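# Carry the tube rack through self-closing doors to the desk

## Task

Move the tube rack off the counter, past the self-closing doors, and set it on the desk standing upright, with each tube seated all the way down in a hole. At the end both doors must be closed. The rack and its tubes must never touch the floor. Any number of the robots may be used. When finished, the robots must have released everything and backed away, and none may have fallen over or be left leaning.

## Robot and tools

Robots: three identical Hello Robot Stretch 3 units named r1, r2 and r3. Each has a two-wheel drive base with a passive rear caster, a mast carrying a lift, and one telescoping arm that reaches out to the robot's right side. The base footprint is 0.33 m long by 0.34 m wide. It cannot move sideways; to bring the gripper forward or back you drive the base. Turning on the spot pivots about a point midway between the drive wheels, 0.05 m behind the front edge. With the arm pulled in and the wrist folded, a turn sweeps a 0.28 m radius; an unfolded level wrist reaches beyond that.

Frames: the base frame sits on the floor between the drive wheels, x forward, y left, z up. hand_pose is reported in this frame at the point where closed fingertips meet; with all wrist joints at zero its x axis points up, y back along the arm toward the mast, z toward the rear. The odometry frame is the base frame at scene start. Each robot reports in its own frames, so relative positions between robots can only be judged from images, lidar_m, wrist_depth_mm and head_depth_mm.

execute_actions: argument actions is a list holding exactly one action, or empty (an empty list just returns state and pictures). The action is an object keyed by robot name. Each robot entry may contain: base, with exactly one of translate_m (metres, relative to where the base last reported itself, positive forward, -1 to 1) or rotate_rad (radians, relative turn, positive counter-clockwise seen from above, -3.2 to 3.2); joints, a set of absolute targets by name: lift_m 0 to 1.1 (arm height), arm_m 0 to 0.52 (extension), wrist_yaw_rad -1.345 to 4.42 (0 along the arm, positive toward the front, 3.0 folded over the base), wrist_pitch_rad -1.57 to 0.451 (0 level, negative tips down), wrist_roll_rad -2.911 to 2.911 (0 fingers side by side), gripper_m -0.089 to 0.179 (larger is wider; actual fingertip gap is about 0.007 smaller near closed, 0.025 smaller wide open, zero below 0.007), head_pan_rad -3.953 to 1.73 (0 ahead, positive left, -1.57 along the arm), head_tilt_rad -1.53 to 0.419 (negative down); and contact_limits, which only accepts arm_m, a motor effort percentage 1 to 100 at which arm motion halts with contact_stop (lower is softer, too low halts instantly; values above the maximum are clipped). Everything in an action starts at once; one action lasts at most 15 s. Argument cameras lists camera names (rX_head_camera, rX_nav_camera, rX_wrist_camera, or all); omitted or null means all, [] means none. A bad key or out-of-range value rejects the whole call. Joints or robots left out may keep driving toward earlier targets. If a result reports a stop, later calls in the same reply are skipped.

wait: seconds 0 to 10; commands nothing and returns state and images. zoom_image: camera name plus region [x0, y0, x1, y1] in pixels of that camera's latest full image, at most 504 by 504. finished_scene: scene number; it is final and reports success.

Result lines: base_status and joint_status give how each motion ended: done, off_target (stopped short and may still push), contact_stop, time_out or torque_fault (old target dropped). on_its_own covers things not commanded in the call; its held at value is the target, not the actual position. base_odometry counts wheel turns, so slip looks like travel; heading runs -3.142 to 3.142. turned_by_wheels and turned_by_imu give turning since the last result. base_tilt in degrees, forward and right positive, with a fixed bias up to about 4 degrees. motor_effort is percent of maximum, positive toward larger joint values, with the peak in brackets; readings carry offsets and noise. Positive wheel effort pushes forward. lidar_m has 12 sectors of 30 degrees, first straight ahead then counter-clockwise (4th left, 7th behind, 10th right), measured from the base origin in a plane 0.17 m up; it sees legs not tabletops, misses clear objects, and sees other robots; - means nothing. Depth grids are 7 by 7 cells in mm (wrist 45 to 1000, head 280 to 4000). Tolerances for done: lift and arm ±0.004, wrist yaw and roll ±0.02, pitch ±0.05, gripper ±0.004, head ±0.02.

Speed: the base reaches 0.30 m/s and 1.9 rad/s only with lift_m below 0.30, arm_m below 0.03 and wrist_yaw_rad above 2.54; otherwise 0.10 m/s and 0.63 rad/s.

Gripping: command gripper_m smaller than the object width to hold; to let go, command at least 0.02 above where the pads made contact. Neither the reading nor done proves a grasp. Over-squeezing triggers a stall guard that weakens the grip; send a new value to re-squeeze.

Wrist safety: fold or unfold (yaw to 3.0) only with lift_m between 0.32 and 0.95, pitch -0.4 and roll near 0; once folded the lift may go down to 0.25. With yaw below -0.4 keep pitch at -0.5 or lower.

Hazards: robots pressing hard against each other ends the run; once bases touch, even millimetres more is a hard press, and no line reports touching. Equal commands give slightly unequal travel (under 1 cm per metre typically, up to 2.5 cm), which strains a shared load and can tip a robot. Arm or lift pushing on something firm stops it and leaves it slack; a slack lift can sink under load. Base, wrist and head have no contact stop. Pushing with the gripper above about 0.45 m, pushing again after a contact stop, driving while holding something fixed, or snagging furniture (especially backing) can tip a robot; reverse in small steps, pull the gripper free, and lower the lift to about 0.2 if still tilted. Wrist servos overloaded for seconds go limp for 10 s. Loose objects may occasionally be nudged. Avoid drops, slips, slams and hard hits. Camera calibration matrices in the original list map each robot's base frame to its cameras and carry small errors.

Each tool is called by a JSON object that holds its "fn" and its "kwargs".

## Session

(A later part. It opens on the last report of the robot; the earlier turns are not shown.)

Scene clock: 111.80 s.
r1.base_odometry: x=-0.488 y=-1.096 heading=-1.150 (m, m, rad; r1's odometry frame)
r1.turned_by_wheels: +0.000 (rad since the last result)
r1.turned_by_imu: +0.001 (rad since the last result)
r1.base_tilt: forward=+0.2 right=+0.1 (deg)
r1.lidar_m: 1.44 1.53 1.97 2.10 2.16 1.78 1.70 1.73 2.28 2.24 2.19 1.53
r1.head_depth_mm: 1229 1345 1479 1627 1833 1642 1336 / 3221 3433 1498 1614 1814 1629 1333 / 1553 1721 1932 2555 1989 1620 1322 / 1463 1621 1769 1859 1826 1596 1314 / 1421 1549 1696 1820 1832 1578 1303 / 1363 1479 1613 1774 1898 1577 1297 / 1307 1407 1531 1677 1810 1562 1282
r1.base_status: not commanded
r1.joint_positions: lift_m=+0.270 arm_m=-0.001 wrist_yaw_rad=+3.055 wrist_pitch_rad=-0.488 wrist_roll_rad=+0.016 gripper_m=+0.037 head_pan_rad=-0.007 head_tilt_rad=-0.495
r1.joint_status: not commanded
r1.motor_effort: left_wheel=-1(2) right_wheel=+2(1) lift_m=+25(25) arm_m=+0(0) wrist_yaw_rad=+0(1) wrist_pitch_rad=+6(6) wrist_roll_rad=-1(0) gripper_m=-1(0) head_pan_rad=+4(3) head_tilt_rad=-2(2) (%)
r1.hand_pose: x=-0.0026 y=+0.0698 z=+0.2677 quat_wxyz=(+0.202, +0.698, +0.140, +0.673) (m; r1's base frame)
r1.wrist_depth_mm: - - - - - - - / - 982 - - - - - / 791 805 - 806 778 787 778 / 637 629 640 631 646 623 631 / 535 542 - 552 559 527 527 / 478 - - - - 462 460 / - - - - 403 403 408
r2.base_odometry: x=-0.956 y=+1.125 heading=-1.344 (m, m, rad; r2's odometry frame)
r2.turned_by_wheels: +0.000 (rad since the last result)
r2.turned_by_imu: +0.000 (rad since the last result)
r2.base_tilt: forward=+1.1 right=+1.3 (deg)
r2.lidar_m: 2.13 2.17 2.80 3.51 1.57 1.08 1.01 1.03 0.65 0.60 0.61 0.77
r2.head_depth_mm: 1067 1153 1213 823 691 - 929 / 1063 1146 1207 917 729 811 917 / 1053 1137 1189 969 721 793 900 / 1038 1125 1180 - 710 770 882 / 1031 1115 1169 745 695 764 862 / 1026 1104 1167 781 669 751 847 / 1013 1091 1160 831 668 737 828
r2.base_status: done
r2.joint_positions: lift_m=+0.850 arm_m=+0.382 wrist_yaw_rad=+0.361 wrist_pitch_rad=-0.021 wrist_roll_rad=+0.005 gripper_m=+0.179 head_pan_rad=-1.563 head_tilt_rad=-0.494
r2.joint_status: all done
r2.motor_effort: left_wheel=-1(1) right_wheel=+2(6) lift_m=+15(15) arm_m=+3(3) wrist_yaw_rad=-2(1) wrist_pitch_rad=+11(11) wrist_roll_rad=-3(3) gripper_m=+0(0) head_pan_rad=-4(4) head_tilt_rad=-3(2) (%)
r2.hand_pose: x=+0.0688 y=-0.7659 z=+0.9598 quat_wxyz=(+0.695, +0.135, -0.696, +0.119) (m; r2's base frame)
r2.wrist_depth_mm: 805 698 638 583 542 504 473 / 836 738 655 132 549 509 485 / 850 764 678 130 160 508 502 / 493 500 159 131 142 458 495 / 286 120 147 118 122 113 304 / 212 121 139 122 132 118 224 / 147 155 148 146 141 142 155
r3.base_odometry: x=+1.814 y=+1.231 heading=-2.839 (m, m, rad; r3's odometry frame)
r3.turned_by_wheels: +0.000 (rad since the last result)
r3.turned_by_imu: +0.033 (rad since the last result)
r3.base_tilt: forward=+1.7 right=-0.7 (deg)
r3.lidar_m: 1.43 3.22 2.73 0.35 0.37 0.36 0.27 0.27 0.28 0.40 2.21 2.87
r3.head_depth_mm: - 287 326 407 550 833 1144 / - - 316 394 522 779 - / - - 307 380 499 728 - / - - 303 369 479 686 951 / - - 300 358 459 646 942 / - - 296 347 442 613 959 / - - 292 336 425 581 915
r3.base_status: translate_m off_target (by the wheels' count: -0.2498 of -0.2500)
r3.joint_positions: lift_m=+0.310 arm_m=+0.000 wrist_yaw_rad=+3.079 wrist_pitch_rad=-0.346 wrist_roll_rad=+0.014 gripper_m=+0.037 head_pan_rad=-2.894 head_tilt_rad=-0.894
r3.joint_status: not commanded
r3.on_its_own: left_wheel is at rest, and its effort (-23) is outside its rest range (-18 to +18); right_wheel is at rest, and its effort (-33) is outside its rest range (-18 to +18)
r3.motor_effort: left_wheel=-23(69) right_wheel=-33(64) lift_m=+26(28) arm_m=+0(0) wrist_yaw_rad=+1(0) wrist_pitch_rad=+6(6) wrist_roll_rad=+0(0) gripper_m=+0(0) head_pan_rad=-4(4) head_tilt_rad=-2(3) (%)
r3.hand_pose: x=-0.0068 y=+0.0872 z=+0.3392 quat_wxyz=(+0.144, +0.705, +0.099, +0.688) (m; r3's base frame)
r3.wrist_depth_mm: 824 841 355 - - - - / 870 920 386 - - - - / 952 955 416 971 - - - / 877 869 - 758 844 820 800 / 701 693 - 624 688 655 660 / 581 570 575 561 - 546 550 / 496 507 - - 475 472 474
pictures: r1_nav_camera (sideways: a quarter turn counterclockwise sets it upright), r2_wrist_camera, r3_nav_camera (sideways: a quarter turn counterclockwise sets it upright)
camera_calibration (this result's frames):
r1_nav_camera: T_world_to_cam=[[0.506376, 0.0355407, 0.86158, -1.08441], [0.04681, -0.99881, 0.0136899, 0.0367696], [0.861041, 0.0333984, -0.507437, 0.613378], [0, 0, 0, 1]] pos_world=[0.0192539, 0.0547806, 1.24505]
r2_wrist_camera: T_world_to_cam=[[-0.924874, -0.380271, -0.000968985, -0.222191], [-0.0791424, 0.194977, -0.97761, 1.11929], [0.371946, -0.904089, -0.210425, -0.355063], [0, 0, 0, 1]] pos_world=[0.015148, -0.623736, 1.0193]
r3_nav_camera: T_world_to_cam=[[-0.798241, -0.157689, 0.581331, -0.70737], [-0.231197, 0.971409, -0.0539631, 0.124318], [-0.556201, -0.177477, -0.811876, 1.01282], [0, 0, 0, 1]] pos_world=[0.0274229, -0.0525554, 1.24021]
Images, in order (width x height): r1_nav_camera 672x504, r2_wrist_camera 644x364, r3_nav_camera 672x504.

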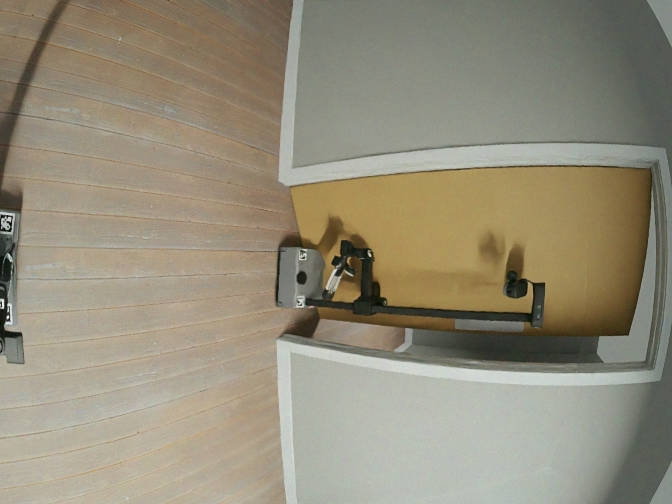

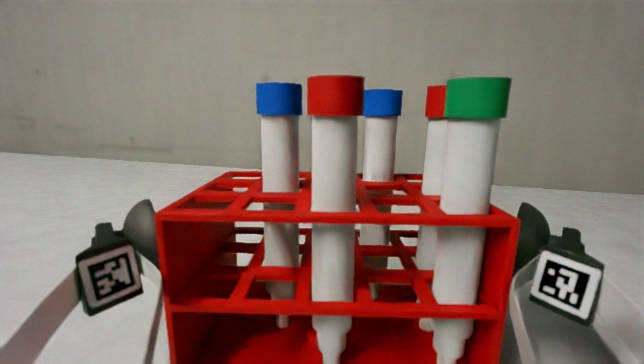

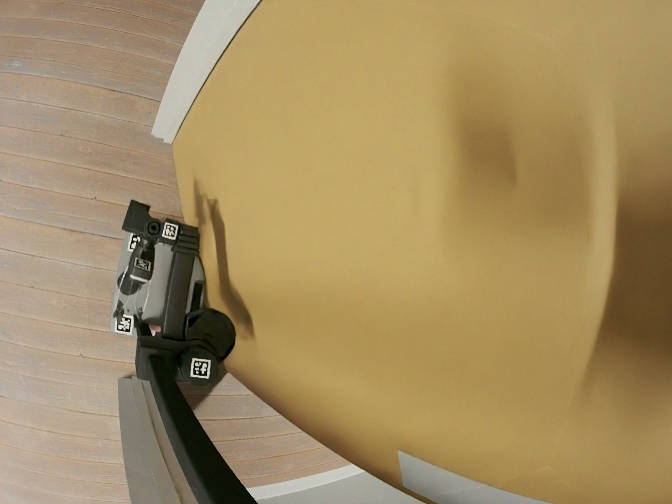

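{"fn": "execute_actions", "kwargs": {"actions": [{"r2":{"joints":{"gripper_m":0.05}},"r3":{"base":{"translate_m":-0.25}}}], "cameras": ["r2_wrist_camera","r3_nav_camera"]}}

{"fn": "execute_actions", "kwargs": {"actions": [{"r2":{"joints":{"lift_m":0.88}},"r3":{"base":{"translate_m":-0.2},"joints":{"head_pan_rad":-3.3}},"r1":{"base":{"rotate_rad":-3.1},"joints":{"head_pan_rad":-3.1,"head_tilt_rad":-0.7}}}], "cameras": ["r2_wrist_camera","r2_head_camera","r3_nav_camera","r1_nav_camera"]}}

Scene clock: 120.57 s.
r1.base_odometry: x=-0.488 y=-1.096 heading=-1.150 (m, m, rad; r1's odometry frame)
r1.turned_by_wheels: +0.000 (rad since the last result)
r1.turned_by_imu: +0.002 (rad since the last result)
r1.base_tilt: forward=+0.2 right=+0.1 (deg)
r1.lidar_m: 1.52 1.53 1.98 2.11 2.16 1.78 1.69 1.74 2.28 2.23 2.19 1.52
r1.head_depth_mm: 1229 1348 1466 1621 1828 1625 1330 / 3247 3438 1502 1620 1795 1629 1328 / 3215 3535 3867 2860 1975 1625 1328 / 1704 1940 2084 2122 1994 1594 1317 / 1608 1745 1913 2012 1986 1589 1306 / 1458 1585 1729 1895 1950 1566 1294 / 1347 1456 1564 1695 1815 1556 1291
r1.base_status: not commanded
r1.joint_positions: lift_m=+0.270 arm_m=-0.001 wrist_yaw_rad=+3.055 wrist_pitch_rad=-0.488 wrist_roll_rad=+0.016 gripper_m=+0.037 head_pan_rad=-0.007 head_tilt_rad=-0.495
r1.joint_status: not commanded
r1.motor_effort: left_wheel=-2(1) right_wheel=+1(2) lift_m=+25(25) arm_m=+0(0) wrist_yaw_rad=+0(0) wrist_pitch_rad=+6(6) wrist_roll_rad=-1(0) gripper_m=+0(1) head_pan_rad=+4(4) head_tilt_rad=-2(3) (%)
r1.hand_pose: x=-0.0026 y=+0.0698 z=+0.2677 quat_wxyz=(+0.202, +0.698, +0.140, +0.673) (m; r1's base frame)
r1.wrist_depth_mm: - - - - - - - / - - 997 - - - - / 791 778 - 780 776 771 782 / 639 641 628 630 637 630 631 / 537 543 - 548 540 527 525 / 472 - - - - 456 454 / - - - - 407 401 401
r2.base_odometry: x=-0.956 y=+1.125 heading=-1.344 (m, m, rad; r2's odometry frame)
r2.turned_by_wheels: +0.000 (rad since the last result)
r2.turned_by_imu: +0.000 (rad since the last result)
r2.base_tilt: forward=+1.1 right=+1.3 (deg)
r2.lidar_m: 2.13 2.17 2.81 3.52 1.56 1.08 1.01 1.03 0.64 0.60 0.61 0.77
r2.head_depth_mm: 1072 1155 1223 825 691 - 933 / 1062 1146 1202 914 729 811 918 / 1052 1136 1186 969 721 791 897 / 1042 1125 1179 - 712 772 880 / 1032 1112 1170 767 695 765 863 / 1021 1105 1170 790 669 750 848 / 1013 1093 1156 834 669 737 830
r2.base_status: not commanded
r2.joint_positions: lift_m=+0.850 arm_m=+0.382 wrist_yaw_rad=+0.361 wrist_pitch_rad=-0.021 wrist_roll_rad=+0.005 gripper_m=+0.059 head_pan_rad=-1.563 head_tilt_rad=-0.494
r2.joint_status: gripper_m off_target (ended at +0.059, target +0.050)
r2.on_its_own: gripper_m is held at +0.057, not at your +0.050, by its stall guard, which is still easing
r2.motor_effort: left_wheel=-1(1) right_wheel=+2(2) lift_m=+15(16) arm_m=+2(3) wrist_yaw_rad=-2(1) wrist_pitch_rad=+11(11) wrist_roll_rad=-3(3) gripper_m=-31(100) head_pan_rad=-4(5) head_tilt_rad=-3(1) (%)
r2.hand_pose: x=+0.0688 y=-0.7659 z=+0.9598 quat_wxyz=(+0.695, +0.135, -0.696, +0.119) (m; r2's base frame)
r2.wrist_depth_mm: 775 700 637 584 543 501 471 / 809 737 674 594 557 510 477 / 881 764 696 147 176 527 496 / 494 500 187 131 146 521 495 / 286 313 163 159 160 138 302 / 200 189 163 141 140 141 215 / - 155 148 149 147 155 159
r3.base_odometry: x=+2.052 y=+1.305 heading=-2.840 (m, m, rad; r3's odometry frame)
r3.turned_by_wheels: +0.000 (rad since the last result)
r3.turned_by_imu: +0.000 (rad since the last result)
r3.base_tilt: forward=+1.8 right=-0.7 (deg)
r3.lidar_m: 1.68 3.45 0.38 0.42 0.95 1.23 0.29 0.25 0.25 0.28 0.46 2.90
r3.head_depth_mm: 295 344 430 574 1405 1264 1152 / - 317 388 500 700 1219 - / - 297 352 442 594 905 - / - 287 323 396 513 727 1001 / - - 301 358 451 611 836 / - - 290 327 403 528 735 / - - - 304 365 463 632
r3.base_status: translate_m off_target (by the wheels' count: -0.2499 of -0.2500)
r3.joint_positions: lift_m=+0.310 arm_m=+0.000 wrist_yaw_rad=+3.079 wrist_pitch_rad=-0.346 wrist_roll_rad=+0.014 gripper_m=+0.037 head_pan_rad=-2.894 head_tilt_rad=-0.894
r3.joint_status: not commanded
r3.on_its_own: left_wheel is at rest, and its effort (-19) is outside its rest range (-18 to +18)
r3.motor_effort: left_wheel=-19(35) right_wheel=-13(45) lift_m=+26(26) arm_m=+0(0) wrist_yaw_rad=+0(2) wrist_pitch_rad=+6(5) wrist_roll_rad=+0(0) gripper_m=+0(0) head_pan_rad=-4(3) head_tilt_rad=-3(2) (%)
r3.hand_pose: x=-0.0068 y=+0.0872 z=+0.3392 quat_wxyz=(+0.144, +0.705, +0.099, +0.688) (m; r3's base frame)
r3.wrist_depth_mm: 800 841 855 863 385 381 - / 870 908 946 941 415 427 - / 928 952 - - 442 953 - / 884 851 - 839 490 771 812 / 690 686 - 679 534 665 653 / 576 572 569 560 - 547 547 / 493 503 - - 474 479 465
pictures: r2_wrist_camera, r3_nav_camera (sideways: a quarter turn counterclockwise sets it upright)
camera_calibration (this result's frames):
r2_wrist_camera: T_world_to_cam=[[-0.924875, -0.380271, -0.000973357, -0.222191], [-0.0791384, 0.194978, -0.97761, 1.11929], [0.371946, -0.904089, -0.210425, -0.355072], [0, 0, 0, 1]] pos_world=[0.0151478, -0.623747, 1.0193]
r3_nav_camera: T_world_to_cam=[[-0.798241, -0.157688, 0.581331, -0.70737], [-0.231196, 0.971409, -0.0539631, 0.124318], [-0.556201, -0.177477, -0.811876, 1.01282], [0, 0, 0, 1]] pos_world=[0.0274229, -0.0525554, 1.24021]
Images, in order (width x height): r2_wrist_camera 644x364, r3_nav_camera 672x504.

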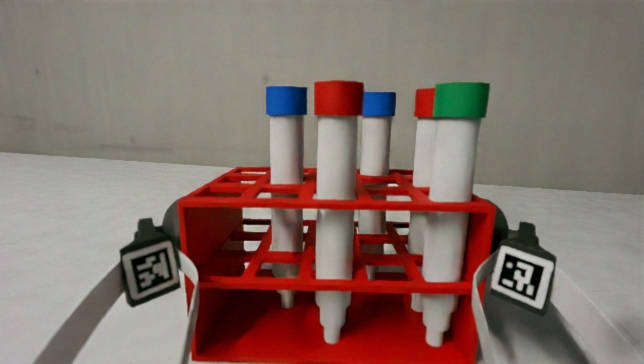

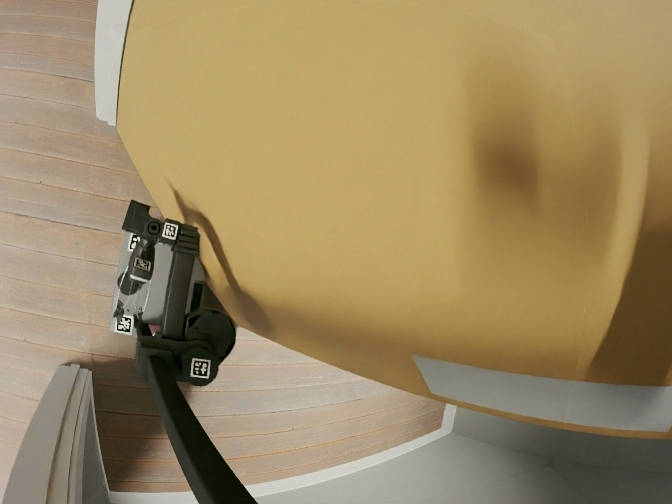

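Scene clock: 123.60 s.
r1.base_odometry: x=-0.488 y=-1.096 heading=+2.033 (m, m, rad; r1's odometry frame)
r1.turned_by_wheels: -3.100 (rad since the last result)
r1.turned_by_imu: -3.071 (rad since the last result)
r1.base_tilt: forward=+0.1 right=+0.1 (deg)
r1.lidar_m: 1.69 1.76 2.40 2.24 2.07 1.51 1.65 1.53 2.07 2.11 2.19 1.76
r1.head_depth_mm: 3165 3420 1563 1780 1697 1410 1211 / 3204 3533 2817 1962 1679 1402 1206 / 3239 3542 2326 2072 1675 1393 1192 / 1746 1989 2196 2055 1658 1387 1181 / 1561 1738 1978 2028 1627 1368 1175 / 1405 1563 1764 1873 1617 1365 1168 / 1275 1415 1611 1832 1610 1350 1160
r1.base_status: done
r1.joint_positions: lift_m=+0.270 arm_m=+0.000 wrist_yaw_rad=+3.055 wrist_pitch_rad=-0.488 wrist_roll_rad=+0.016 gripper_m=+0.037 head_pan_rad=-3.093 head_tilt_rad=-0.692
r1.joint_status: all done
r1.motor_effort: left_wheel=+1(12) right_wheel=-1(4) lift_m=+25(25) arm_m=+0(1) wrist_yaw_rad=+0(0) wrist_pitch_rad=+5(6) wrist_roll_rad=-1(1) gripper_m=-1(1) head_pan_rad=-4(51) head_tilt_rad=-4(25) (%)
r1.hand_pose: x=-0.0026 y=+0.0698 z=+0.2677 quat_wxyz=(+0.202, +0.698, +0.140, +0.673) (m; r1's base frame)
r1.wrist_depth_mm: - - - - - - - / - - - 986 - - 998 / 788 796 - 798 785 779 776 / 638 644 633 638 633 621 632 / 537 549 - 549 546 530 530 / 473 - - - - 466 458 / - - - - 399 402 400
r2.base_odometry: x=-0.956 y=+1.125 heading=-1.344 (m, m, rad; r2's odometry frame)
r2.turned_by_wheels: +0.000 (rad since the last result)
r2.turned_by_imu: +0.000 (rad since the last result)
r2.base_tilt: forward=+1.1 right=+1.4 (deg)
r2.lidar_m: 2.13 2.17 2.80 3.51 1.57 1.08 1.01 1.03 0.64 0.60 0.61 0.77
r2.head_depth_mm: 1070 1161 1215 862 - 833 964 / 1062 1144 1203 - 724 809 917 / 1049 1134 1191 - 711 789 899 / 1041 1122 1183 - 702 771 880 / 1035 1113 1164 756 696 763 864 / 1018 1099 1172 793 668 752 844 / 1011 1091 1152 832 669 738 828
r2.base_status: not commanded
r2.joint_positions: lift_m=+0.879 arm_m=+0.382 wrist_yaw_rad=+0.361 wrist_pitch_rad=-0.028 wrist_roll_rad=+0.005 gripper_m=+0.076 head_pan_rad=-1.563 head_tilt_rad=-0.494
r2.joint_status: all done
r2.on_its_own: gripper_m is held at +0.075, not at your +0.050, by its stall guard, which is still easing
r2.motor_effort: left_wheel=-1(1) right_wheel=+2(2) lift_m=+34(35) arm_m=+2(3) wrist_yaw_rad=-1(1) wrist_pitch_rad=+15(15) wrist_roll_rad=-3(3) gripper_m=-12(31) head_pan_rad=-5(5) head_tilt_rad=-2(3) (%)
r2.hand_pose: x=+0.0687 y=-0.7657 z=+0.9870 quat_wxyz=(+0.696, +0.137, -0.695, +0.117) (m; r2's base frame)
r2.wrist_depth_mm: 789 708 640 585 546 504 463 / 823 744 666 587 547 510 483 / 856 766 688 150 173 521 494 / 599 606 175 131 147 534 512 / 352 384 162 160 163 142 371 / 247 236 163 140 141 141 267 / 196 192 148 147 147 193 199
r3.base_odometry: x=+2.243 y=+1.365 heading=-2.840 (m, m, rad; r3's odometry frame)
r3.turned_by_wheels: +0.000 (rad since the last result)
r3.turned_by_imu: -0.001 (rad since the last result)
r3.base_tilt: forward=+1.7 right=-0.7 (deg)
r3.lidar_m: 1.83 0.50 0.48 0.92 0.93 1.21 0.32 0.24 0.23 0.24 0.34 2.91
r3.head_depth_mm: 1734 1851 1870 1653 1427 1261 1158 / 1845 2133 1969 1657 1434 1261 - / 1798 2068 1975 1661 1437 1290 - / 1762 2049 2009 1669 1442 1275 - / 1790 2038 1971 1657 1419 900 1017 / 1756 1988 1904 475 539 633 756 / 311 320 351 388 435 493 570
r3.base_status: done
r3.joint_positions: lift_m=+0.310 arm_m=+0.000 wrist_yaw_rad=+3.079 wrist_pitch_rad=-0.346 wrist_roll_rad=+0.014 gripper_m=+0.037 head_pan_rad=-3.293 head_tilt_rad=-0.894
r3.joint_status: all done
r3.motor_effort: left_wheel=-14(28) right_wheel=-6(26) lift_m=+27(26) arm_m=+0(0) wrist_yaw_rad=+0(1) wrist_pitch_rad=+5(5) wrist_roll_rad=+0(0) gripper_m=+0(0) head_pan_rad=-5(38) head_tilt_rad=-3(3) (%)
r3.hand_pose: x=-0.0068 y=+0.0872 z=+0.3392 quat_wxyz=(+0.144, +0.705, +0.099, +0.688) (m; r3's base frame)
r3.wrist_depth_mm: 793 798 873 890 858 530 393 / 856 884 921 949 903 543 417 / 914 945 - - 890 553 459 / 880 870 - 836 788 543 512 / 695 688 - 670 683 576 624 / 576 572 570 564 - 555 546 / 496 509 - - 476 476 474
pictures: r1_nav_camera (sideways: a quarter turn counterclockwise sets it upright), r2_head_camera (sideways: a quarter turn clockwise sets it upright), r2_wrist_camera, r3_nav_camera (sideways: a quarter turn counterclockwise sets it upright)
camera_calibration (this result's frames):
r1_nav_camera: T_world_to_cam=[[-0.66216, -0.0711108, 0.745981, -0.926578], [-0.103531, 0.994622, 0.00291466, 0.0517169], [-0.742176, -0.0753022, -0.665961, 0.829387], [0, 0, 0, 1]] pos_world=[0.00736353, -0.0548737, 1.2434]
r2_head_camera: T_world_to_cam=[[0.0226003, 0.458095, -0.888616, 1.17736], [0.99953, -0.0287489, 0.0106008, -0.0199249], [-0.0206905, -0.888438, -0.45853, 0.550864], [0, 0, 0, 1]] pos_world=[0.00470459, -0.0505054, 1.29902]
r2_wrist_camera: T_world_to_cam=[[-0.924876, -0.380266, -0.00116504, -0.221965], [-0.0814392, 0.201066, -0.976187, 1.14932], [0.371445, -0.902757, -0.21693, -0.341663], [0, 0, 0, 1]] pos_world=[0.015218, -0.623933, 1.04757]
r3_nav_camera: T_world_to_cam=[[-0.796782, 0.164905, 0.58133, -0.707378], [0.164468, 0.984905, -0.0539631, 0.121905], [-0.581454, 0.0526135, -0.811876, 1.01298], [0, 0, 0, 1]] pos_world=[0.00532382, -0.056711, 1.24021]
Images, in order (width x height): r1_nav_camera 672x504, r2_head_camera 896x504, r2_wrist_camera 644x364, r3_nav_camera 672x504.

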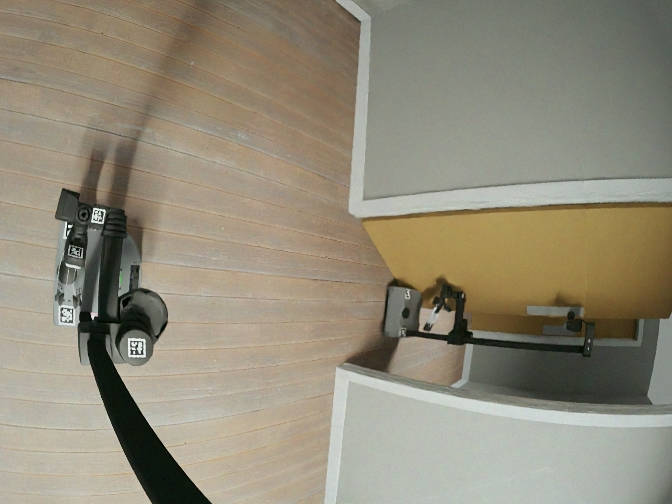

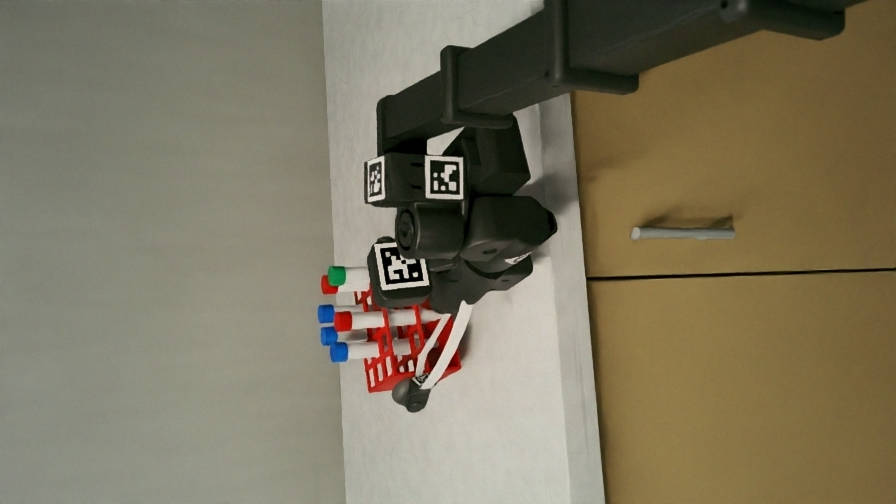

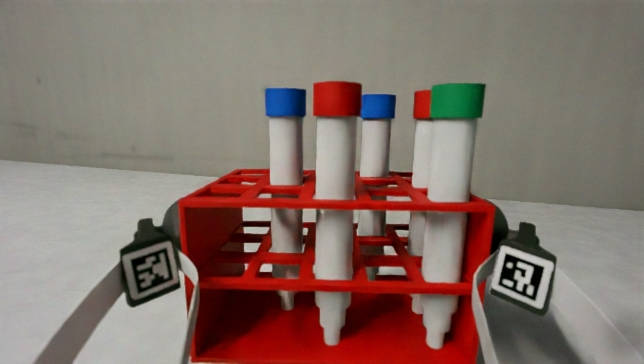

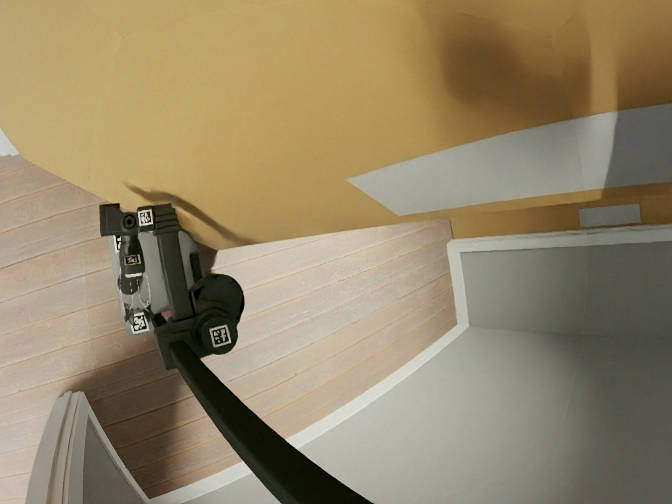

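{"fn": "execute_actions", "kwargs": {"actions": [{"r2":{"joints":{"lift_m":0.85}},"r3":{"base":{"translate_m":-0.13}}}], "cameras": []}}

{"fn": "execute_actions", "kwargs": {"actions": [{"r2":{"joints":{"gripper_m":0.179}},"r3":{"base":{"rotate_rad":0.7},"joints":{"head_pan_rad":-2.6,"head_tilt_rad":-1.2}}}], "cameras": []}}

{"fn": "execute_actions", "kwargs": {"actions": [{"r2":{"joints":{"arm_m":0.407,"lift_m":0.843}},"r3":{"base":{"translate_m":-0.15}}}], "cameras": ["r2_wrist_camera","r3_nav_camera","r1_nav_camera"]}}

Scene clock: 136.10 s.
r1.base_odometry: x=-0.488 y=-1.096 heading=+2.033 (m, m, rad; r1's odometry frame)
r1.turned_by_wheels: +0.000 (rad since the last result)
r1.turned_by_imu: +0.002 (rad since the last result)
r1.base_tilt: forward=+0.2 right=+0.2 (deg)
r1.lidar_m: 1.69 1.76 2.41 2.25 2.07 1.52 1.65 1.53 2.07 2.11 2.19 1.76
r1.head_depth_mm: 3169 3428 1570 1789 1716 1415 1207 / 3221 3617 2795 1950 1685 1407 1202 / 3368 3600 2319 2091 1676 1396 1197 / 1814 2070 2310 2066 1667 1385 1185 / 1599 1778 2035 2035 1636 1376 1176 / 1417 1568 1752 1890 1610 1356 1172 / 1276 1422 1602 1819 1608 1345 1163
r1.base_status: not commanded
r1.joint_positions: lift_m=+0.270 arm_m=+0.000 wrist_yaw_rad=+3.055 wrist_pitch_rad=-0.488 wrist_roll_rad=+0.016 gripper_m=+0.037 head_pan_rad=-3.093 head_tilt_rad=-0.692
r1.joint_status: not commanded
r1.motor_effort: left_wheel=+1(1) right_wheel=+0(0) lift_m=+25(25) arm_m=+0(0) wrist_yaw_rad=-2(0) wrist_pitch_rad=+6(6) wrist_roll_rad=-1(1) gripper_m=+0(0) head_pan_rad=-4(4) head_tilt_rad=-4(4) (%)
r1.hand_pose: x=-0.0026 y=+0.0698 z=+0.2677 quat_wxyz=(+0.202, +0.698, +0.140, +0.673) (m; r1's base frame)
r1.wrist_depth_mm: - - - - - - - / - - - - - 992 993 / 799 782 - 781 790 773 784 / 635 655 640 630 630 623 624 / 537 542 - 555 546 523 536 / 477 - - - - 454 455 / - - - - 405 400 398
r2.base_odometry: x=-0.956 y=+1.125 heading=-1.344 (m, m, rad; r2's odometry frame)
r2.turned_by_wheels: +0.000 (rad since the last result)
r2.turned_by_imu: +0.000 (rad since the last result)
r2.base_tilt: forward=+1.1 right=+1.4 (deg)
r2.lidar_m: 2.13 2.17 2.81 3.50 1.57 1.07 1.01 1.03 0.64 0.60 0.61 0.77
r2.head_depth_mm: 1070 1162 1221 828 692 - 930 / 1059 1150 1199 915 730 809 921 / 1050 1135 1190 967 721 791 898 / 1041 1125 1179 - 712 772 881 / 1030 1113 1170 766 696 762 865 / 1027 1106 1167 792 671 750 847 / 1009 1092 1158 831 672 735 831
r2.base_status: not commanded
r2.joint_positions: lift_m=+0.851 arm_m=+0.382 wrist_yaw_rad=+0.361 wrist_pitch_rad=-0.021 wrist_roll_rad=+0.005 gripper_m=+0.082 head_pan_rad=-1.563 head_tilt_rad=-0.494
r2.joint_status: all done
r2.on_its_own: gripper_m is held at +0.081, not at your +0.050, by its stall guard, which is not easing now
r2.motor_effort: left_wheel=-1(1) right_wheel=+2(2) lift_m=+15(30) arm_m=+2(2) wrist_yaw_rad=-1(1) wrist_pitch_rad=+11(15) wrist_roll_rad=-3(3) gripper_m=-23(23) head_pan_rad=-5(5) head_tilt_rad=-2(4) (%)
r2.hand_pose: x=+0.0688 y=-0.7659 z=+0.9597 quat_wxyz=(+0.695, +0.135, -0.696, +0.119) (m; r2's base frame)
r2.wrist_depth_mm: 785 704 648 586 546 506 469 / 830 742 667 597 557 508 485 / 884 783 696 147 174 531 494 / 491 501 166 130 146 522 501 / 284 313 163 159 160 142 302 / 200 189 163 140 141 141 215 / - 155 148 148 147 155 159
r3.base_odometry: x=+2.367 y=+1.403 heading=-2.840 (m, m, rad; r3's odometry frame)
r3.turned_by_wheels: +0.000 (rad since the last result)
r3.turned_by_imu: +0.000 (rad since the last result)
r3.base_tilt: forward=+1.7 right=-0.8 (deg)
r3.lidar_m: 1.96 0.57 0.63 0.90 0.93 1.19 1.76 0.24 0.22 0.23 0.30 0.72
r3.head_depth_mm: 1663 1834 1864 1657 1429 1258 1159 / 1694 1992 2001 1657 1436 1251 - / 1671 1941 1958 1656 1435 1293 - / 1640 1912 1968 1677 1444 1286 - / 1654 1923 1984 1671 1437 1271 1163 / 1637 1875 2007 1679 1439 753 765 / 1602 1846 1994 1682 480 503 565
r3.base_status: done
r3.joint_positions: lift_m=+0.310 arm_m=+0.000 wrist_yaw_rad=+3.079 wrist_pitch_rad=-0.346 wrist_roll_rad=+0.014 gripper_m=+0.037 head_pan_rad=-3.293 head_tilt_rad=-0.894
r3.joint_status: not commanded
r3.motor_effort: left_wheel=-11(22) right_wheel=-3(14) lift_m=+27(26) arm_m=+0(0) wrist_yaw_rad=+0(1) wrist_pitch_rad=+6(5) wrist_roll_rad=+0(0) gripper_m=+0(0) head_pan_rad=-4(5) head_tilt_rad=-2(2) (%)
r3.hand_pose: x=-0.0068 y=+0.0872 z=+0.3392 quat_wxyz=(+0.144, +0.705, +0.099, +0.688) (m; r3's base frame)
r3.wrist_depth_mm: 779 792 860 872 906 710 512 / 849 883 905 935 982 739 520 / 903 934 988 - - 735 521 / 885 867 - 851 817 750 532 / 690 698 - 678 685 648 578 / 574 572 568 557 - 556 553 / 497 498 - - 476 470 474
pictures: none
No camera images: the call's "cameras" was empty. Leave "cameras" out to get every camera's image.

Scene clock: 138.17 s.
r1.base_odometry: x=-0.488 y=-1.096 heading=+2.033 (m, m, rad; r1's odometry frame)
r1.turned_by_wheels: +0.000 (rad since the last result)
r1.turned_by_imu: +0.001 (rad since the last result)
r1.base_tilt: forward=+0.2 right=+0.2 (deg)
r1.lidar_m: 1.69 1.76 2.40 2.24 2.07 1.52 1.66 1.53 2.08 2.11 2.19 1.76
r1.head_depth_mm: 3157 3442 1555 1770 1701 1420 1207 / 3277 3534 2805 1971 1699 1395 1190 / 3306 3569 2385 2087 1674 1390 1190 / 1888 2116 2302 2064 1661 1384 1190 / 1627 1819 2065 2042 1646 1379 1175 / 1419 1580 1763 1891 1626 1368 1170 / 1277 1410 1606 1840 1619 1349 1164
r1.base_status: not commanded
r1.joint_positions: lift_m=+0.270 arm_m=+0.000 wrist_yaw_rad=+3.055 wrist_pitch_rad=-0.488 wrist_roll_rad=+0.016 gripper_m=+0.037 head_pan_rad=-3.093 head_tilt_rad=-0.692
r1.joint_status: not commanded
r1.motor_effort: left_wheel=+1(1) right_wheel=+0(1) lift_m=+25(25) arm_m=-1(0) wrist_yaw_rad=+0(0) wrist_pitch_rad=+5(6) wrist_roll_rad=+0(0) gripper_m=+0(0) head_pan_rad=-4(4) head_tilt_rad=-4(4) (%)
r1.hand_pose: x=-0.0026 y=+0.0698 z=+0.2677 quat_wxyz=(+0.202, +0.698, +0.140, +0.673) (m; r1's base frame)
r1.wrist_depth_mm: - - - - - - - / - - - - 999 - 995 / 815 801 - 791 781 785 782 / 642 629 632 651 640 628 634 / 538 547 - 562 541 535 533 / 471 - - - - 458 450 / - - - - 404 399 399
r2.base_odometry: x=-0.956 y=+1.125 heading=-1.344 (m, m, rad; r2's odometry frame)
r2.turned_by_wheels: +0.000 (rad since the last result)
r2.turned_by_imu: +0.000 (rad since the last result)
r2.base_tilt: forward=+1.1 right=+1.3 (deg)
r2.lidar_m: 2.13 2.17 2.80 3.52 1.57 1.08 1.01 1.03 0.64 0.60 0.61 0.78
r2.head_depth_mm: 1066 1161 1214 826 692 - 930 / 1060 1147 1201 915 729 813 919 / 1053 1137 1189 965 721 792 898 / 1041 1126 1181 - 713 771 881 / 1030 1110 1167 765 694 763 862 / 1023 1104 1167 790 669 751 846 / 1010 1091 1157 832 671 736 831
r2.base_status: not commanded
r2.joint_positions: lift_m=+0.851 arm_m=+0.382 wrist_yaw_rad=+0.361 wrist_pitch_rad=-0.021 wrist_roll_rad=+0.005 gripper_m=+0.179 head_pan_rad=-1.563 head_tilt_rad=-0.494
r2.joint_status: all done
r2.motor_effort: left_wheel=+0(0) right_wheel=+2(2) lift_m=+15(15) arm_m=+2(3) wrist_yaw_rad=-1(0) wrist_pitch_rad=+12(12) wrist_roll_rad=-3(3) gripper_m=+0(96) head_pan_rad=-5(5) head_tilt_rad=-3(3) (%)
r2.hand_pose: x=+0.0688 y=-0.7659 z=+0.9597 quat_wxyz=(+0.695, +0.135, -0.696, +0.119) (m; r2's base frame)
r2.wrist_depth_mm: 778 714 644 589 546 503 473 / 813 735 674 601 552 517 481 / 884 764 689 149 174 523 496 / 497 504 186 130 146 524 498 / 284 313 162 159 160 134 304 / 212 189 147 140 141 185 223 / 148 155 147 148 147 151 156
r3.base_odometry: x=+2.367 y=+1.403 heading=-2.141 (m, m, rad; r3's odometry frame)
r3.turned_by_wheels: +0.699 (rad since the last result)
r3.turned_by_imu: +0.677 (rad since the last result)
r3.base_tilt: forward=+1.7 right=-0.8 (deg)
r3.lidar_m: 0.57 0.75 0.90 0.96 1.41 1.76 0.27 0.26 0.28 0.40 3.45 2.01
r3.head_depth_mm: - 310 403 576 1272 - 1086 / - 313 410 588 863 - 1098 / - 318 416 602 964 - 1091 / - 322 422 617 962 - 1116 / - 326 431 630 1067 1174 1113 / - 330 437 650 1249 1186 1117 / 288 334 446 663 1243 1192 1124
r3.base_status: done
r3.joint_positions: lift_m=+0.310 arm_m=+0.000 wrist_yaw_rad=+3.079 wrist_pitch_rad=-0.346 wrist_roll_rad=+0.014 gripper_m=+0.037 head_pan_rad=-2.607 head_tilt_rad=-1.186
r3.joint_status: all done
r3.on_its_own: left_wheel is at rest, and its effort (-21) is outside its rest range (-18 to +18)
r3.motor_effort: left_wheel=-21(25) right_wheel=+1(21) lift_m=+26(27) arm_m=+0(0) wrist_yaw_rad=+0(2) wrist_pitch_rad=+6(5) wrist_roll_rad=+0(0) gripper_m=+0(0) head_pan_rad=+4(52) head_tilt_rad=-6(26) (%)
r3.hand_pose: x=-0.0068 y=+0.0872 z=+0.3392 quat_wxyz=(+0.144, +0.705, +0.099, +0.688) (m; r3's base frame)
r3.wrist_depth_mm: - - - - 875 788 693 / - - - - 935 827 731 / - - - - 964 873 766 / 880 870 - 844 832 812 779 / 707 686 - 672 683 654 647 / 577 568 567 556 - 554 547 / 499 503 - - 481 472 473
pictures: none
No camera images: the call's "cameras" was empty. Leave "cameras" out to get every camera's image.

Scene clock: 140.60 s.
r1.base_odometry: x=-0.488 y=-1.096 heading=+2.033 (m, m, rad; r1's odometry frame)
r1.turned_by_wheels: +0.000 (rad since the last result)
r1.turned_by_imu: +0.001 (rad since the last result)
r1.base_tilt: forward=+0.2 right=+0.1 (deg)
r1.lidar_m: 1.69 1.76 2.41 2.24 2.07 1.52 1.67 1.53 2.07 2.11 2.19 1.76
r1.head_depth_mm: 3183 3419 1544 1780 1688 1416 1211 / 3290 3563 2825 1969 1688 1400 1204 / 3254 3560 2667 2096 1669 1396 1196 / 3247 3377 2390 2040 1653 1378 1184 / 1737 1927 2206 2032 1627 1377 1176 / 1449 1592 1795 1904 1622 1363 1176 / 1277 1417 1604 1826 1620 1348 1161
r1.base_status: not commanded
r1.joint_positions: lift_m=+0.270 arm_m=+0.000 wrist_yaw_rad=+3.055 wrist_pitch_rad=-0.488 wrist_roll_rad=+0.016 gripper_m=+0.037 head_pan_rad=-3.093 head_tilt_rad=-0.692
r1.joint_status: not commanded
r1.motor_effort: left_wheel=+1(1) right_wheel=-1(1) lift_m=+25(25) arm_m=+0(0) wrist_yaw_rad=-1(0) wrist_pitch_rad=+6(6) wrist_roll_rad=-1(1) gripper_m=+0(0) head_pan_rad=-3(4) head_tilt_rad=-4(4) (%)
r1.hand_pose: x=-0.0026 y=+0.0698 z=+0.2677 quat_wxyz=(+0.202, +0.698, +0.140, +0.673) (m; r1's base frame)
r1.wrist_depth_mm: - - - - - - - / - - - - - - - / 782 785 - 794 785 786 789 / 653 637 634 642 632 628 637 / 529 541 - 546 552 526 532 / 478 - - - - 461 456 / - - - - 403 402 404
r2.base_odometry: x=-0.956 y=+1.125 heading=-1.344 (m, m, rad; r2's odometry frame)
r2.turned_by_wheels: +0.000 (rad since the last result)
r2.turned_by_imu: +0.000 (rad since the last result)
r2.base_tilt: forward=+1.1 right=+1.4 (deg)
r2.lidar_m: 2.12 2.17 2.81 3.50 1.57 1.08 1.01 1.03 0.64 0.60 0.61 0.77
r2.head_depth_mm: 1070 1159 1215 824 693 - 922 / 1063 1142 1209 914 729 811 919 / 1053 1131 1185 - 717 792 898 / 1042 1124 1183 - 709 771 879 / 1030 1114 1172 777 695 763 863 / 1023 1101 1164 792 671 751 846 / 1014 1091 1155 832 671 738 830
r2.base_status: not commanded
r2.joint_positions: lift_m=+0.844 arm_m=+0.407 wrist_yaw_rad=+0.362 wrist_pitch_rad=-0.012 wrist_roll_rad=+0.005 gripper_m=+0.179 head_pan_rad=-1.563 head_tilt_rad=-0.494
r2.joint_status: all done
r2.motor_effort: left_wheel=-1(1) right_wheel=+2(2) lift_m=+10(15) arm_m=+3(5) wrist_yaw_rad=-1(2) wrist_pitch_rad=+7(11) wrist_roll_rad=-2(2) gripper_m=-1(0) head_pan_rad=-5(4) head_tilt_rad=-3(3) (%)
r2.hand_pose: x=+0.0691 y=-0.7909 z=+0.9554 quat_wxyz=(+0.695, +0.132, -0.696, +0.123) (m; r2's base frame)
r2.wrist_depth_mm: 754 690 628 575 521 482 450 / 787 710 640 133 520 485 462 / 826 730 677 114 159 498 479 / 494 503 147 116 130 464 482 / 281 127 165 145 143 112 298 / 208 128 140 124 119 119 218 / 144 143 147 141 142 140 151
r3.base_odometry: x=+2.448 y=+1.530 heading=-2.141 (m, m, rad; r3's odometry frame)
r3.turned_by_wheels: +0.000 (rad since the last result)
r3.turned_by_imu: +0.000 (rad since the last result)
r3.base_tilt: forward=+1.8 right=-0.8 (deg)
r3.lidar_m: 0.72 0.94 0.98 1.05 1.54 1.68 0.28 0.26 0.26 0.33 0.70 2.09
r3.head_depth_mm: - 319 425 1343 1273 - 1087 / - 315 419 619 1285 - 1095 / - 313 413 604 985 - 1087 / - 310 407 591 911 - 1109 / - 311 401 577 935 1166 1111 / - 308 393 564 992 1187 1116 / - 308 388 552 962 1196 1119
r3.base_status: done
r3.joint_positions: lift_m=+0.310 arm_m=+0.000 wrist_yaw_rad=+3.079 wrist_pitch_rad=-0.346 wrist_roll_rad=+0.014 gripper_m=+0.037 head_pan_rad=-2.607 head_tilt_rad=-1.186
r3.joint_status: not commanded
r3.motor_effort: left_wheel=-11(23) right_wheel=-9(23) lift_m=+27(26) arm_m=+0(0) wrist_yaw_rad=+0(0) wrist_pitch_rad=+5(6) wrist_roll_rad=+0(0) gripper_m=+0(0) head_pan_rad=+4(5) head_tilt_rad=-6(6) (%)
r3.hand_pose: x=-0.0068 y=+0.0872 z=+0.3392 quat_wxyz=(+0.144, +0.705, +0.099, +0.688) (m; r3's base frame)
r3.wrist_depth_mm: - - - - 944 853 763 / - - - - - 905 805 / - - - - - 944 840 / 876 852 - 862 835 823 799 / 698 689 - 673 692 660 653 / 582 569 573 561 - 553 541 / 493 500 - - 479 471 478
pictures: r1_nav_camera (sideways: a quarter turn counterclockwise sets it upright), r2_wrist_camera, r3_nav_camera (sideways: a quarter turn counterclockwise sets it upright)
camera_calibration (this result's frames):
r1_nav_camera: T_world_to_cam=[[-0.66216, -0.0711108, 0.745981, -0.926578], [-0.103531, 0.994622, 0.00291467, 0.0517169], [-0.742177, -0.0753022, -0.665961, 0.829387], [0, 0, 0, 1]] pos_world=[0.00736352, -0.0548737, 1.2434]
r2_wrist_camera: T_world_to_cam=[[-0.924573, -0.381004, -0.000636542, -0.232371], [-0.076133, 0.186387, -0.979522, 1.11476], [0.373321, -0.905592, -0.201335, -0.388675], [0, 0, 0, 1]] pos_world=[0.0151268, -0.648291, 1.01353]
r3_nav_camera: T_world_to_cam=[[-0.835265, -0.444857, 0.323163, -0.370865], [-0.483838, 0.873861, -0.047624, 0.117587], [-0.261213, -0.196137, -0.945144, 1.18419], [0, 0, 0, 1]] pos_world=[0.0564484, -0.0354736, 1.24468]
Images, in order (width x height): r1_nav_camera 672x504, r2_wrist_camera 644x364, r3_nav_camera 672x504.

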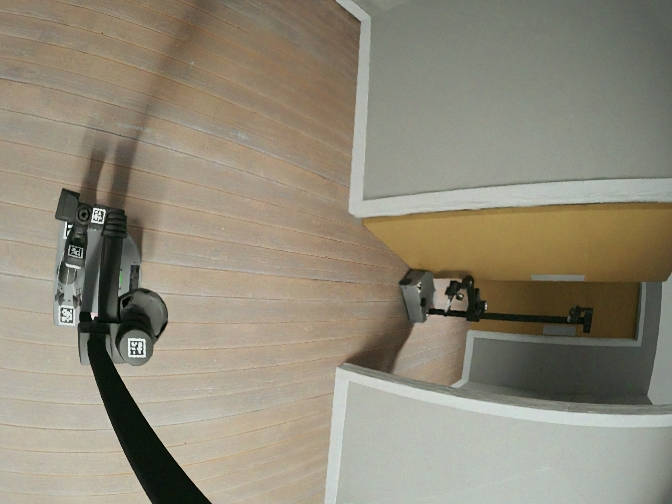

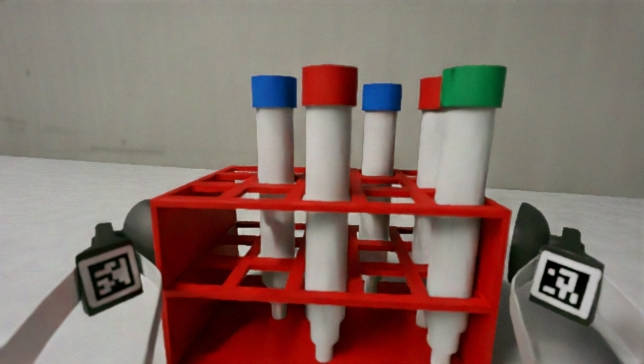

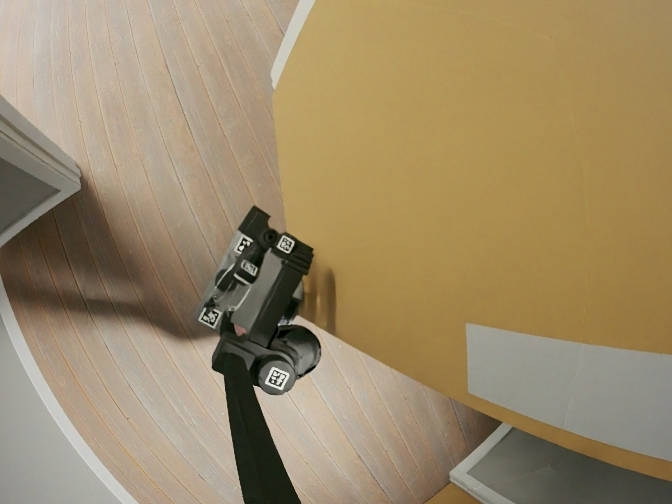

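{"fn": "execute_actions", "kwargs": {"actions": [{"r2":{"joints":{"gripper_m":0.08,"lift_m":0.85}},"r3":{"base":{"rotate_rad":0.75}},"r1":{"base":{"rotate_rad":-0.09}}}], "cameras": []}}

{"fn": "execute_actions", "kwargs": {"actions": [{"r2":{"joints":{"lift_m":0.89}},"r3":{"base":{"translate_m":-0.3}},"r1":{"base":{"translate_m":-0.8}}}], "cameras": ["r2_wrist_camera","r3_nav_camera","r1_nav_camera"]}}

Scene clock: 149.57 s.
r1.base_odometry: x=-0.488 y=-1.096 heading=+1.943 (m, m, rad; r1's odometry frame)
r1.turned_by_wheels: -0.090 (rad since the last result)
r1.turned_by_imu: -0.087 (rad since the last result)
r1.base_tilt: forward=+0.2 right=+0.1 (deg)
r1.lidar_m: 1.69 1.72 2.23 2.24 2.28 1.56 1.52 1.53 1.91 2.11 2.14 1.81
r1.head_depth_mm: 1254 1401 1593 1839 1707 1411 1212 / 3259 3516 1621 1854 1690 1405 1203 / 3314 3644 2813 2072 1678 1390 1201 / 3276 3623 2614 2067 1658 1380 1183 / 3294 2242 2361 2041 1643 1381 1178 / 1713 1876 2055 2021 1628 1364 1172 / 1424 1546 1676 1824 1608 1341 1162
r1.base_status: done
r1.joint_positions: lift_m=+0.270 arm_m=+0.000 wrist_yaw_rad=+3.055 wrist_pitch_rad=-0.488 wrist_roll_rad=+0.016 gripper_m=+0.037 head_pan_rad=-3.093 head_tilt_rad=-0.692
r1.joint_status: not commanded
r1.motor_effort: left_wheel=+1(9) right_wheel=-1(4) lift_m=+25(25) arm_m=+0(1) wrist_yaw_rad=+0(0) wrist_pitch_rad=+6(6) wrist_roll_rad=-1(1) gripper_m=+0(1) head_pan_rad=-4(4) head_tilt_rad=-4(3) (%)
r1.hand_pose: x=-0.0026 y=+0.0698 z=+0.2677 quat_wxyz=(+0.202, +0.698, +0.140, +0.673) (m; r1's base frame)
r1.wrist_depth_mm: - - - - - - - / - - - - 996 995 980 / 792 797 - 779 769 803 795 / 641 642 632 619 631 627 625 / 538 545 - 540 548 527 531 / 478 - - - - 460 463 / - - - - 402 400 401
r2.base_odometry: x=-0.956 y=+1.125 heading=-1.344 (m, m, rad; r2's odometry frame)
r2.turned_by_wheels: +0.000 (rad since the last result)
r2.turned_by_imu: +0.000 (rad since the last result)
r2.base_tilt: forward=+1.1 right=+1.3 (deg)
r2.lidar_m: 2.13 2.17 2.80 3.52 1.57 1.07 1.01 1.03 0.65 0.60 0.61 0.78
r2.head_depth_mm: 1070 1163 1216 823 691 - 929 / 1060 1146 1203 912 727 812 920 / 1050 1140 1187 - 715 792 899 / 1040 1128 1179 - 707 773 881 / 1029 1115 1167 782 694 764 861 / 1022 1099 1170 792 668 749 844 / 1011 1092 1157 833 670 737 830
r2.base_status: not commanded
r2.joint_positions: lift_m=+0.849 arm_m=+0.407 wrist_yaw_rad=+0.361 wrist_pitch_rad=-0.016 wrist_roll_rad=+0.005 gripper_m=+0.081 head_pan_rad=-1.563 head_tilt_rad=-0.494
r2.joint_status: all done
r2.motor_effort: left_wheel=-1(1) right_wheel=+2(3) lift_m=+34(35) arm_m=+3(4) wrist_yaw_rad=-1(1) wrist_pitch_rad=+9(9) wrist_roll_rad=-3(3) gripper_m=-23(100) head_pan_rad=-4(5) head_tilt_rad=-2(2) (%)
r2.hand_pose: x=+0.0690 y=-0.7910 z=+0.9599 quat_wxyz=(+0.695, +0.133, -0.696, +0.121) (m; r2's base frame)
r2.wrist_depth_mm: 765 674 615 566 523 489 456 / 802 713 648 566 538 497 467 / 823 741 663 150 175 503 476 / 495 506 161 131 146 507 479 / 287 313 162 159 161 137 304 / 200 190 163 140 140 141 216 / - 155 149 149 147 155 160
r3.base_odometry: x=+2.448 y=+1.530 heading=-1.391 (m, m, rad; r3's odometry frame)
r3.turned_by_wheels: +0.750 (rad since the last result)
r3.turned_by_imu: +0.733 (rad since the last result)
r3.base_tilt: forward=+1.7 right=-0.8 (deg)
r3.lidar_m: 0.98 0.99 1.17 1.65 1.70 0.28 0.27 0.29 0.43 2.10 0.74 0.71
r3.head_depth_mm: 289 325 399 516 697 - 1083 / 300 355 444 594 791 - 1092 / 319 391 501 701 1026 - 1095 / 347 434 575 849 1274 - 1106 / 381 488 675 1084 1291 1177 1111 / 423 556 816 1340 1288 1191 1114 / 474 648 1027 1392 1284 1199 1116
r3.base_status: done
r3.joint_positions: lift_m=+0.310 arm_m=+0.000 wrist_yaw_rad=+3.079 wrist_pitch_rad=-0.346 wrist_roll_rad=+0.014 gripper_m=+0.037 head_pan_rad=-2.607 head_tilt_rad=-1.186
r3.joint_status: not commanded
r3.motor_effort: left_wheel=-16(25) right_wheel=-5(9) lift_m=+27(26) arm_m=+0(0) wrist_yaw_rad=+1(1) wrist_pitch_rad=+5(5) wrist_roll_rad=+0(0) gripper_m=+0(0) head_pan_rad=+5(4) head_tilt_rad=-6(6) (%)
r3.hand_pose: x=-0.0068 y=+0.0872 z=+0.3392 quat_wxyz=(+0.144, +0.705, +0.099, +0.688) (m; r3's base frame)
r3.wrist_depth_mm: - - - - - - 915 / - - - - - - 943 / - - - - - - 959 / 873 873 - 840 832 821 808 / 692 686 - 668 688 658 651 / 322 567 568 558 - 552 545 / 313 500 - - 479 477 474
pictures: none
No camera images: the call's "cameras" was empty. Leave "cameras" out to get every camera's image.

Scene clock: 153.93 s.
r1.base_odometry: x=-0.197 y=-1.841 heading=+1.944 (m, m, rad; r1's odometry frame)
r1.turned_by_wheels: +0.000 (rad since the last result)
r1.turned_by_imu: +0.002 (rad since the last result)
r1.base_tilt: forward=+0.2 right=+0.1 (deg)
r1.lidar_m: 2.49 2.53 2.44 2.13 1.04 0.75 2.83 0.86 0.86 1.96 2.21 2.67
r1.head_depth_mm: 2482 2483 2429 915 981 1206 1212 / 2611 2905 2842 2108 1641 1270 1200 / 2590 2888 2769 2078 1670 1393 1191 / 2663 2940 2737 2053 1660 1378 1187 / 2656 2975 2681 2029 1635 1365 1180 / 2612 2954 2551 1868 1633 1360 1167 / 2489 2809 1615 1738 1611 1352 1156
r1.base_status: done
r1.joint_positions: lift_m=+0.270 arm_m=+0.000 wrist_yaw_rad=+3.055 wrist_pitch_rad=-0.488 wrist_roll_rad=+0.016 gripper_m=+0.037 head_pan_rad=-3.093 head_tilt_rad=-0.692
r1.joint_status: not commanded
r1.motor_effort: left_wheel=+1(9) right_wheel=-1(4) lift_m=+25(25) arm_m=+0(0) wrist_yaw_rad=+1(1) wrist_pitch_rad=+6(6) wrist_roll_rad=-1(1) gripper_m=-1(0) head_pan_rad=-4(4) head_tilt_rad=-4(4) (%)
r1.hand_pose: x=-0.0026 y=+0.0698 z=+0.2677 quat_wxyz=(+0.202, +0.698, +0.140, +0.673) (m; r1's base frame)
r1.wrist_depth_mm: 990 - - - - - - / 926 - - - - 999 - / 798 804 - 778 767 791 782 / 638 649 627 634 628 637 627 / 534 547 - 551 557 530 532 / 469 - - - - 455 456 / - - - - 403 401 404
r2.base_odometry: x=-0.956 y=+1.125 heading=-1.344 (m, m, rad; r2's odometry frame)
r2.turned_by_wheels: +0.000 (rad since the last result)
r2.turned_by_imu: +0.000 (rad since the last result)
r2.base_tilt: forward=+1.1 right=+1.4 (deg)
r2.lidar_m: 2.13 2.17 2.79 3.51 1.57 1.08 1.01 1.03 0.64 0.60 0.61 0.77
r2.head_depth_mm: 1070 1158 1216 868 - 832 953 / 1059 1146 1207 - 724 804 915 / 1052 1135 1203 - 694 792 901 / 1040 1125 1183 - 695 775 880 / 1032 1114 1163 780 693 763 864 / 1020 1101 1170 812 670 752 847 / 1011 1090 1156 831 669 737 829
r2.base_status: not commanded
r2.joint_positions: lift_m=+0.889 arm_m=+0.407 wrist_yaw_rad=+0.361 wrist_pitch_rad=-0.028 wrist_roll_rad=+0.005 gripper_m=+0.081 head_pan_rad=-1.563 head_tilt_rad=-0.494
r2.joint_status: all done
r2.motor_effort: left_wheel=-1(0) right_wheel=+2(2) lift_m=+34(35) arm_m=+2(2) wrist_yaw_rad=-1(1) wrist_pitch_rad=+15(15) wrist_roll_rad=-3(3) gripper_m=-23(23) head_pan_rad=-4(5) head_tilt_rad=-3(3) (%)
r2.hand_pose: x=+0.0689 y=-0.7907 z=+0.9970 quat_wxyz=(+0.696, +0.137, -0.695, +0.117) (m; r2's base frame)
r2.wrist_depth_mm: 752 676 611 566 523 480 453 / 773 707 636 575 526 490 466 / 827 749 670 151 173 504 471 / 643 652 176 132 147 523 489 / 378 411 163 161 163 141 400 / 266 252 164 140 140 140 287 / 205 206 148 148 147 206 212
r3.base_odometry: x=+2.395 y=+1.825 heading=-1.391 (m, m, rad; r3's odometry frame)
r3.turned_by_wheels: +0.000 (rad since the last result)
r3.turned_by_imu: -0.001 (rad since the last result)
r3.base_tilt: forward=+1.7 right=-0.7 (deg)
r3.lidar_m: 1.28 1.28 1.52 1.63 1.52 0.33 0.27 0.27 0.30 0.47 1.44 0.95
r3.head_depth_mm: - 309 394 550 839 - 1082 / - 316 409 578 834 - 1096 / - 326 425 610 940 - 1090 / 289 335 442 645 1009 - 1106 / 294 346 458 685 1195 1175 1110 / 296 357 478 729 1257 1190 1115 / 300 368 500 776 1277 1197 1120
r3.base_status: done
r3.joint_positions: lift_m=+0.310 arm_m=+0.000 wrist_yaw_rad=+3.079 wrist_pitch_rad=-0.346 wrist_roll_rad=+0.014 gripper_m=+0.037 head_pan_rad=-2.607 head_tilt_rad=-1.186
r3.joint_status: not commanded
r3.motor_effort: left_wheel=-7(28) right_wheel=-7(22) lift_m=+27(27) arm_m=+0(0) wrist_yaw_rad=+1(0) wrist_pitch_rad=+5(5) wrist_roll_rad=+0(0) gripper_m=+0(0) head_pan_rad=+4(4) head_tilt_rad=-6(7) (%)
r3.hand_pose: x=-0.0068 y=+0.0872 z=+0.3392 quat_wxyz=(+0.144, +0.705, +0.099, +0.688) (m; r3's base frame)
r3.wrist_depth_mm: - - - - - - - / - - - - - - - / - - - - - - - / 881 887 - 836 834 813 814 / 698 692 - 666 686 666 649 / 582 576 570 570 - 550 547 / 497 504 - - 476 474 471
pictures: r1_nav_camera (sideways: a quarter turn counterclockwise sets it upright), r2_wrist_camera, r3_nav_camera (sideways: a quarter turn counterclockwise sets it upright)
camera_calibration (this result's frames):
r1_nav_camera: T_world_to_cam=[[-0.662528, -0.071124, 0.745653, -0.926148], [-0.103526, 0.994623, 0.00288733, 0.0517524], [-0.741849, -0.0752812, -0.666328, 0.829863], [0, 0, 0, 1]] pos_world=[0.00739197, -0.0548723, 1.2434]
r2_wrist_camera: T_world_to_cam=[[-0.92464, -0.38084, -0.00107818, -0.231871], [-0.0816756, 0.201064, -0.976167, 1.1641], [0.37198, -0.902516, -0.217017, -0.361854], [0, 0, 0, 1]] pos_world=[0.0152838, -0.648942, 1.05757]
r3_nav_camera: T_world_to_cam=[[-0.835263, -0.44491, 0.323095, -0.370776], [-0.483878, 0.873839, -0.047622, 0.117585], [-0.261145, -0.196115, -0.945168, 1.18422], [0, 0, 0, 1]] pos_world=[0.0564537, -0.035469, 1.24468]
Images, in order (width x height): r1_nav_camera 672x504, r2_wrist_camera 644x364, r3_nav_camera 672x504.

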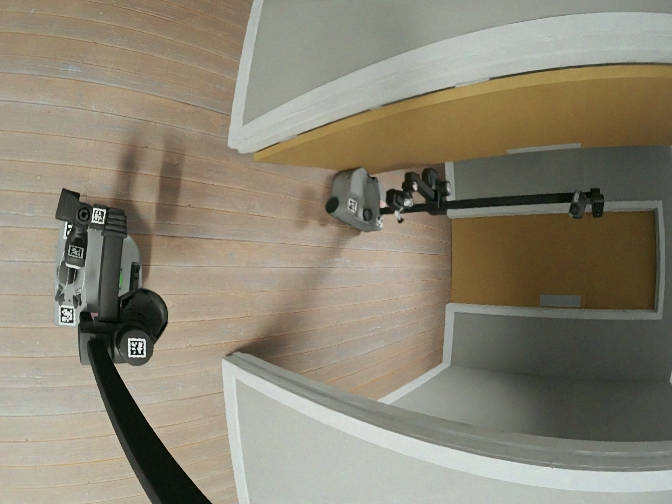

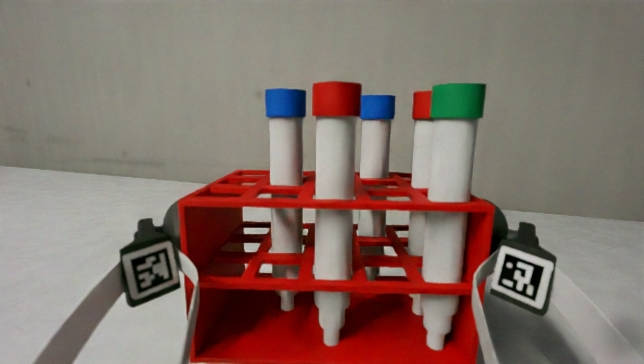

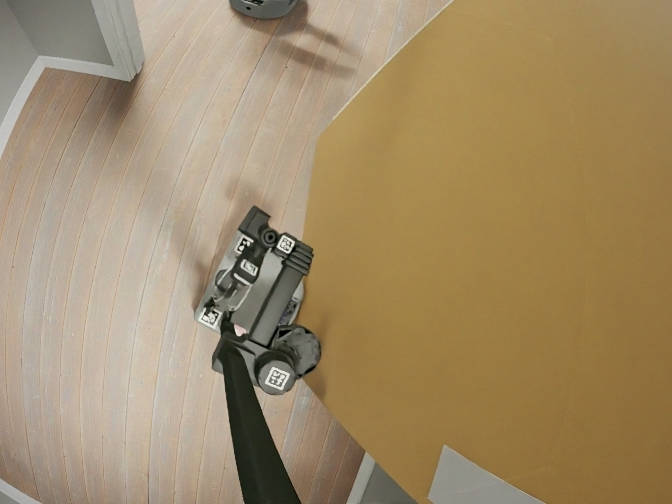

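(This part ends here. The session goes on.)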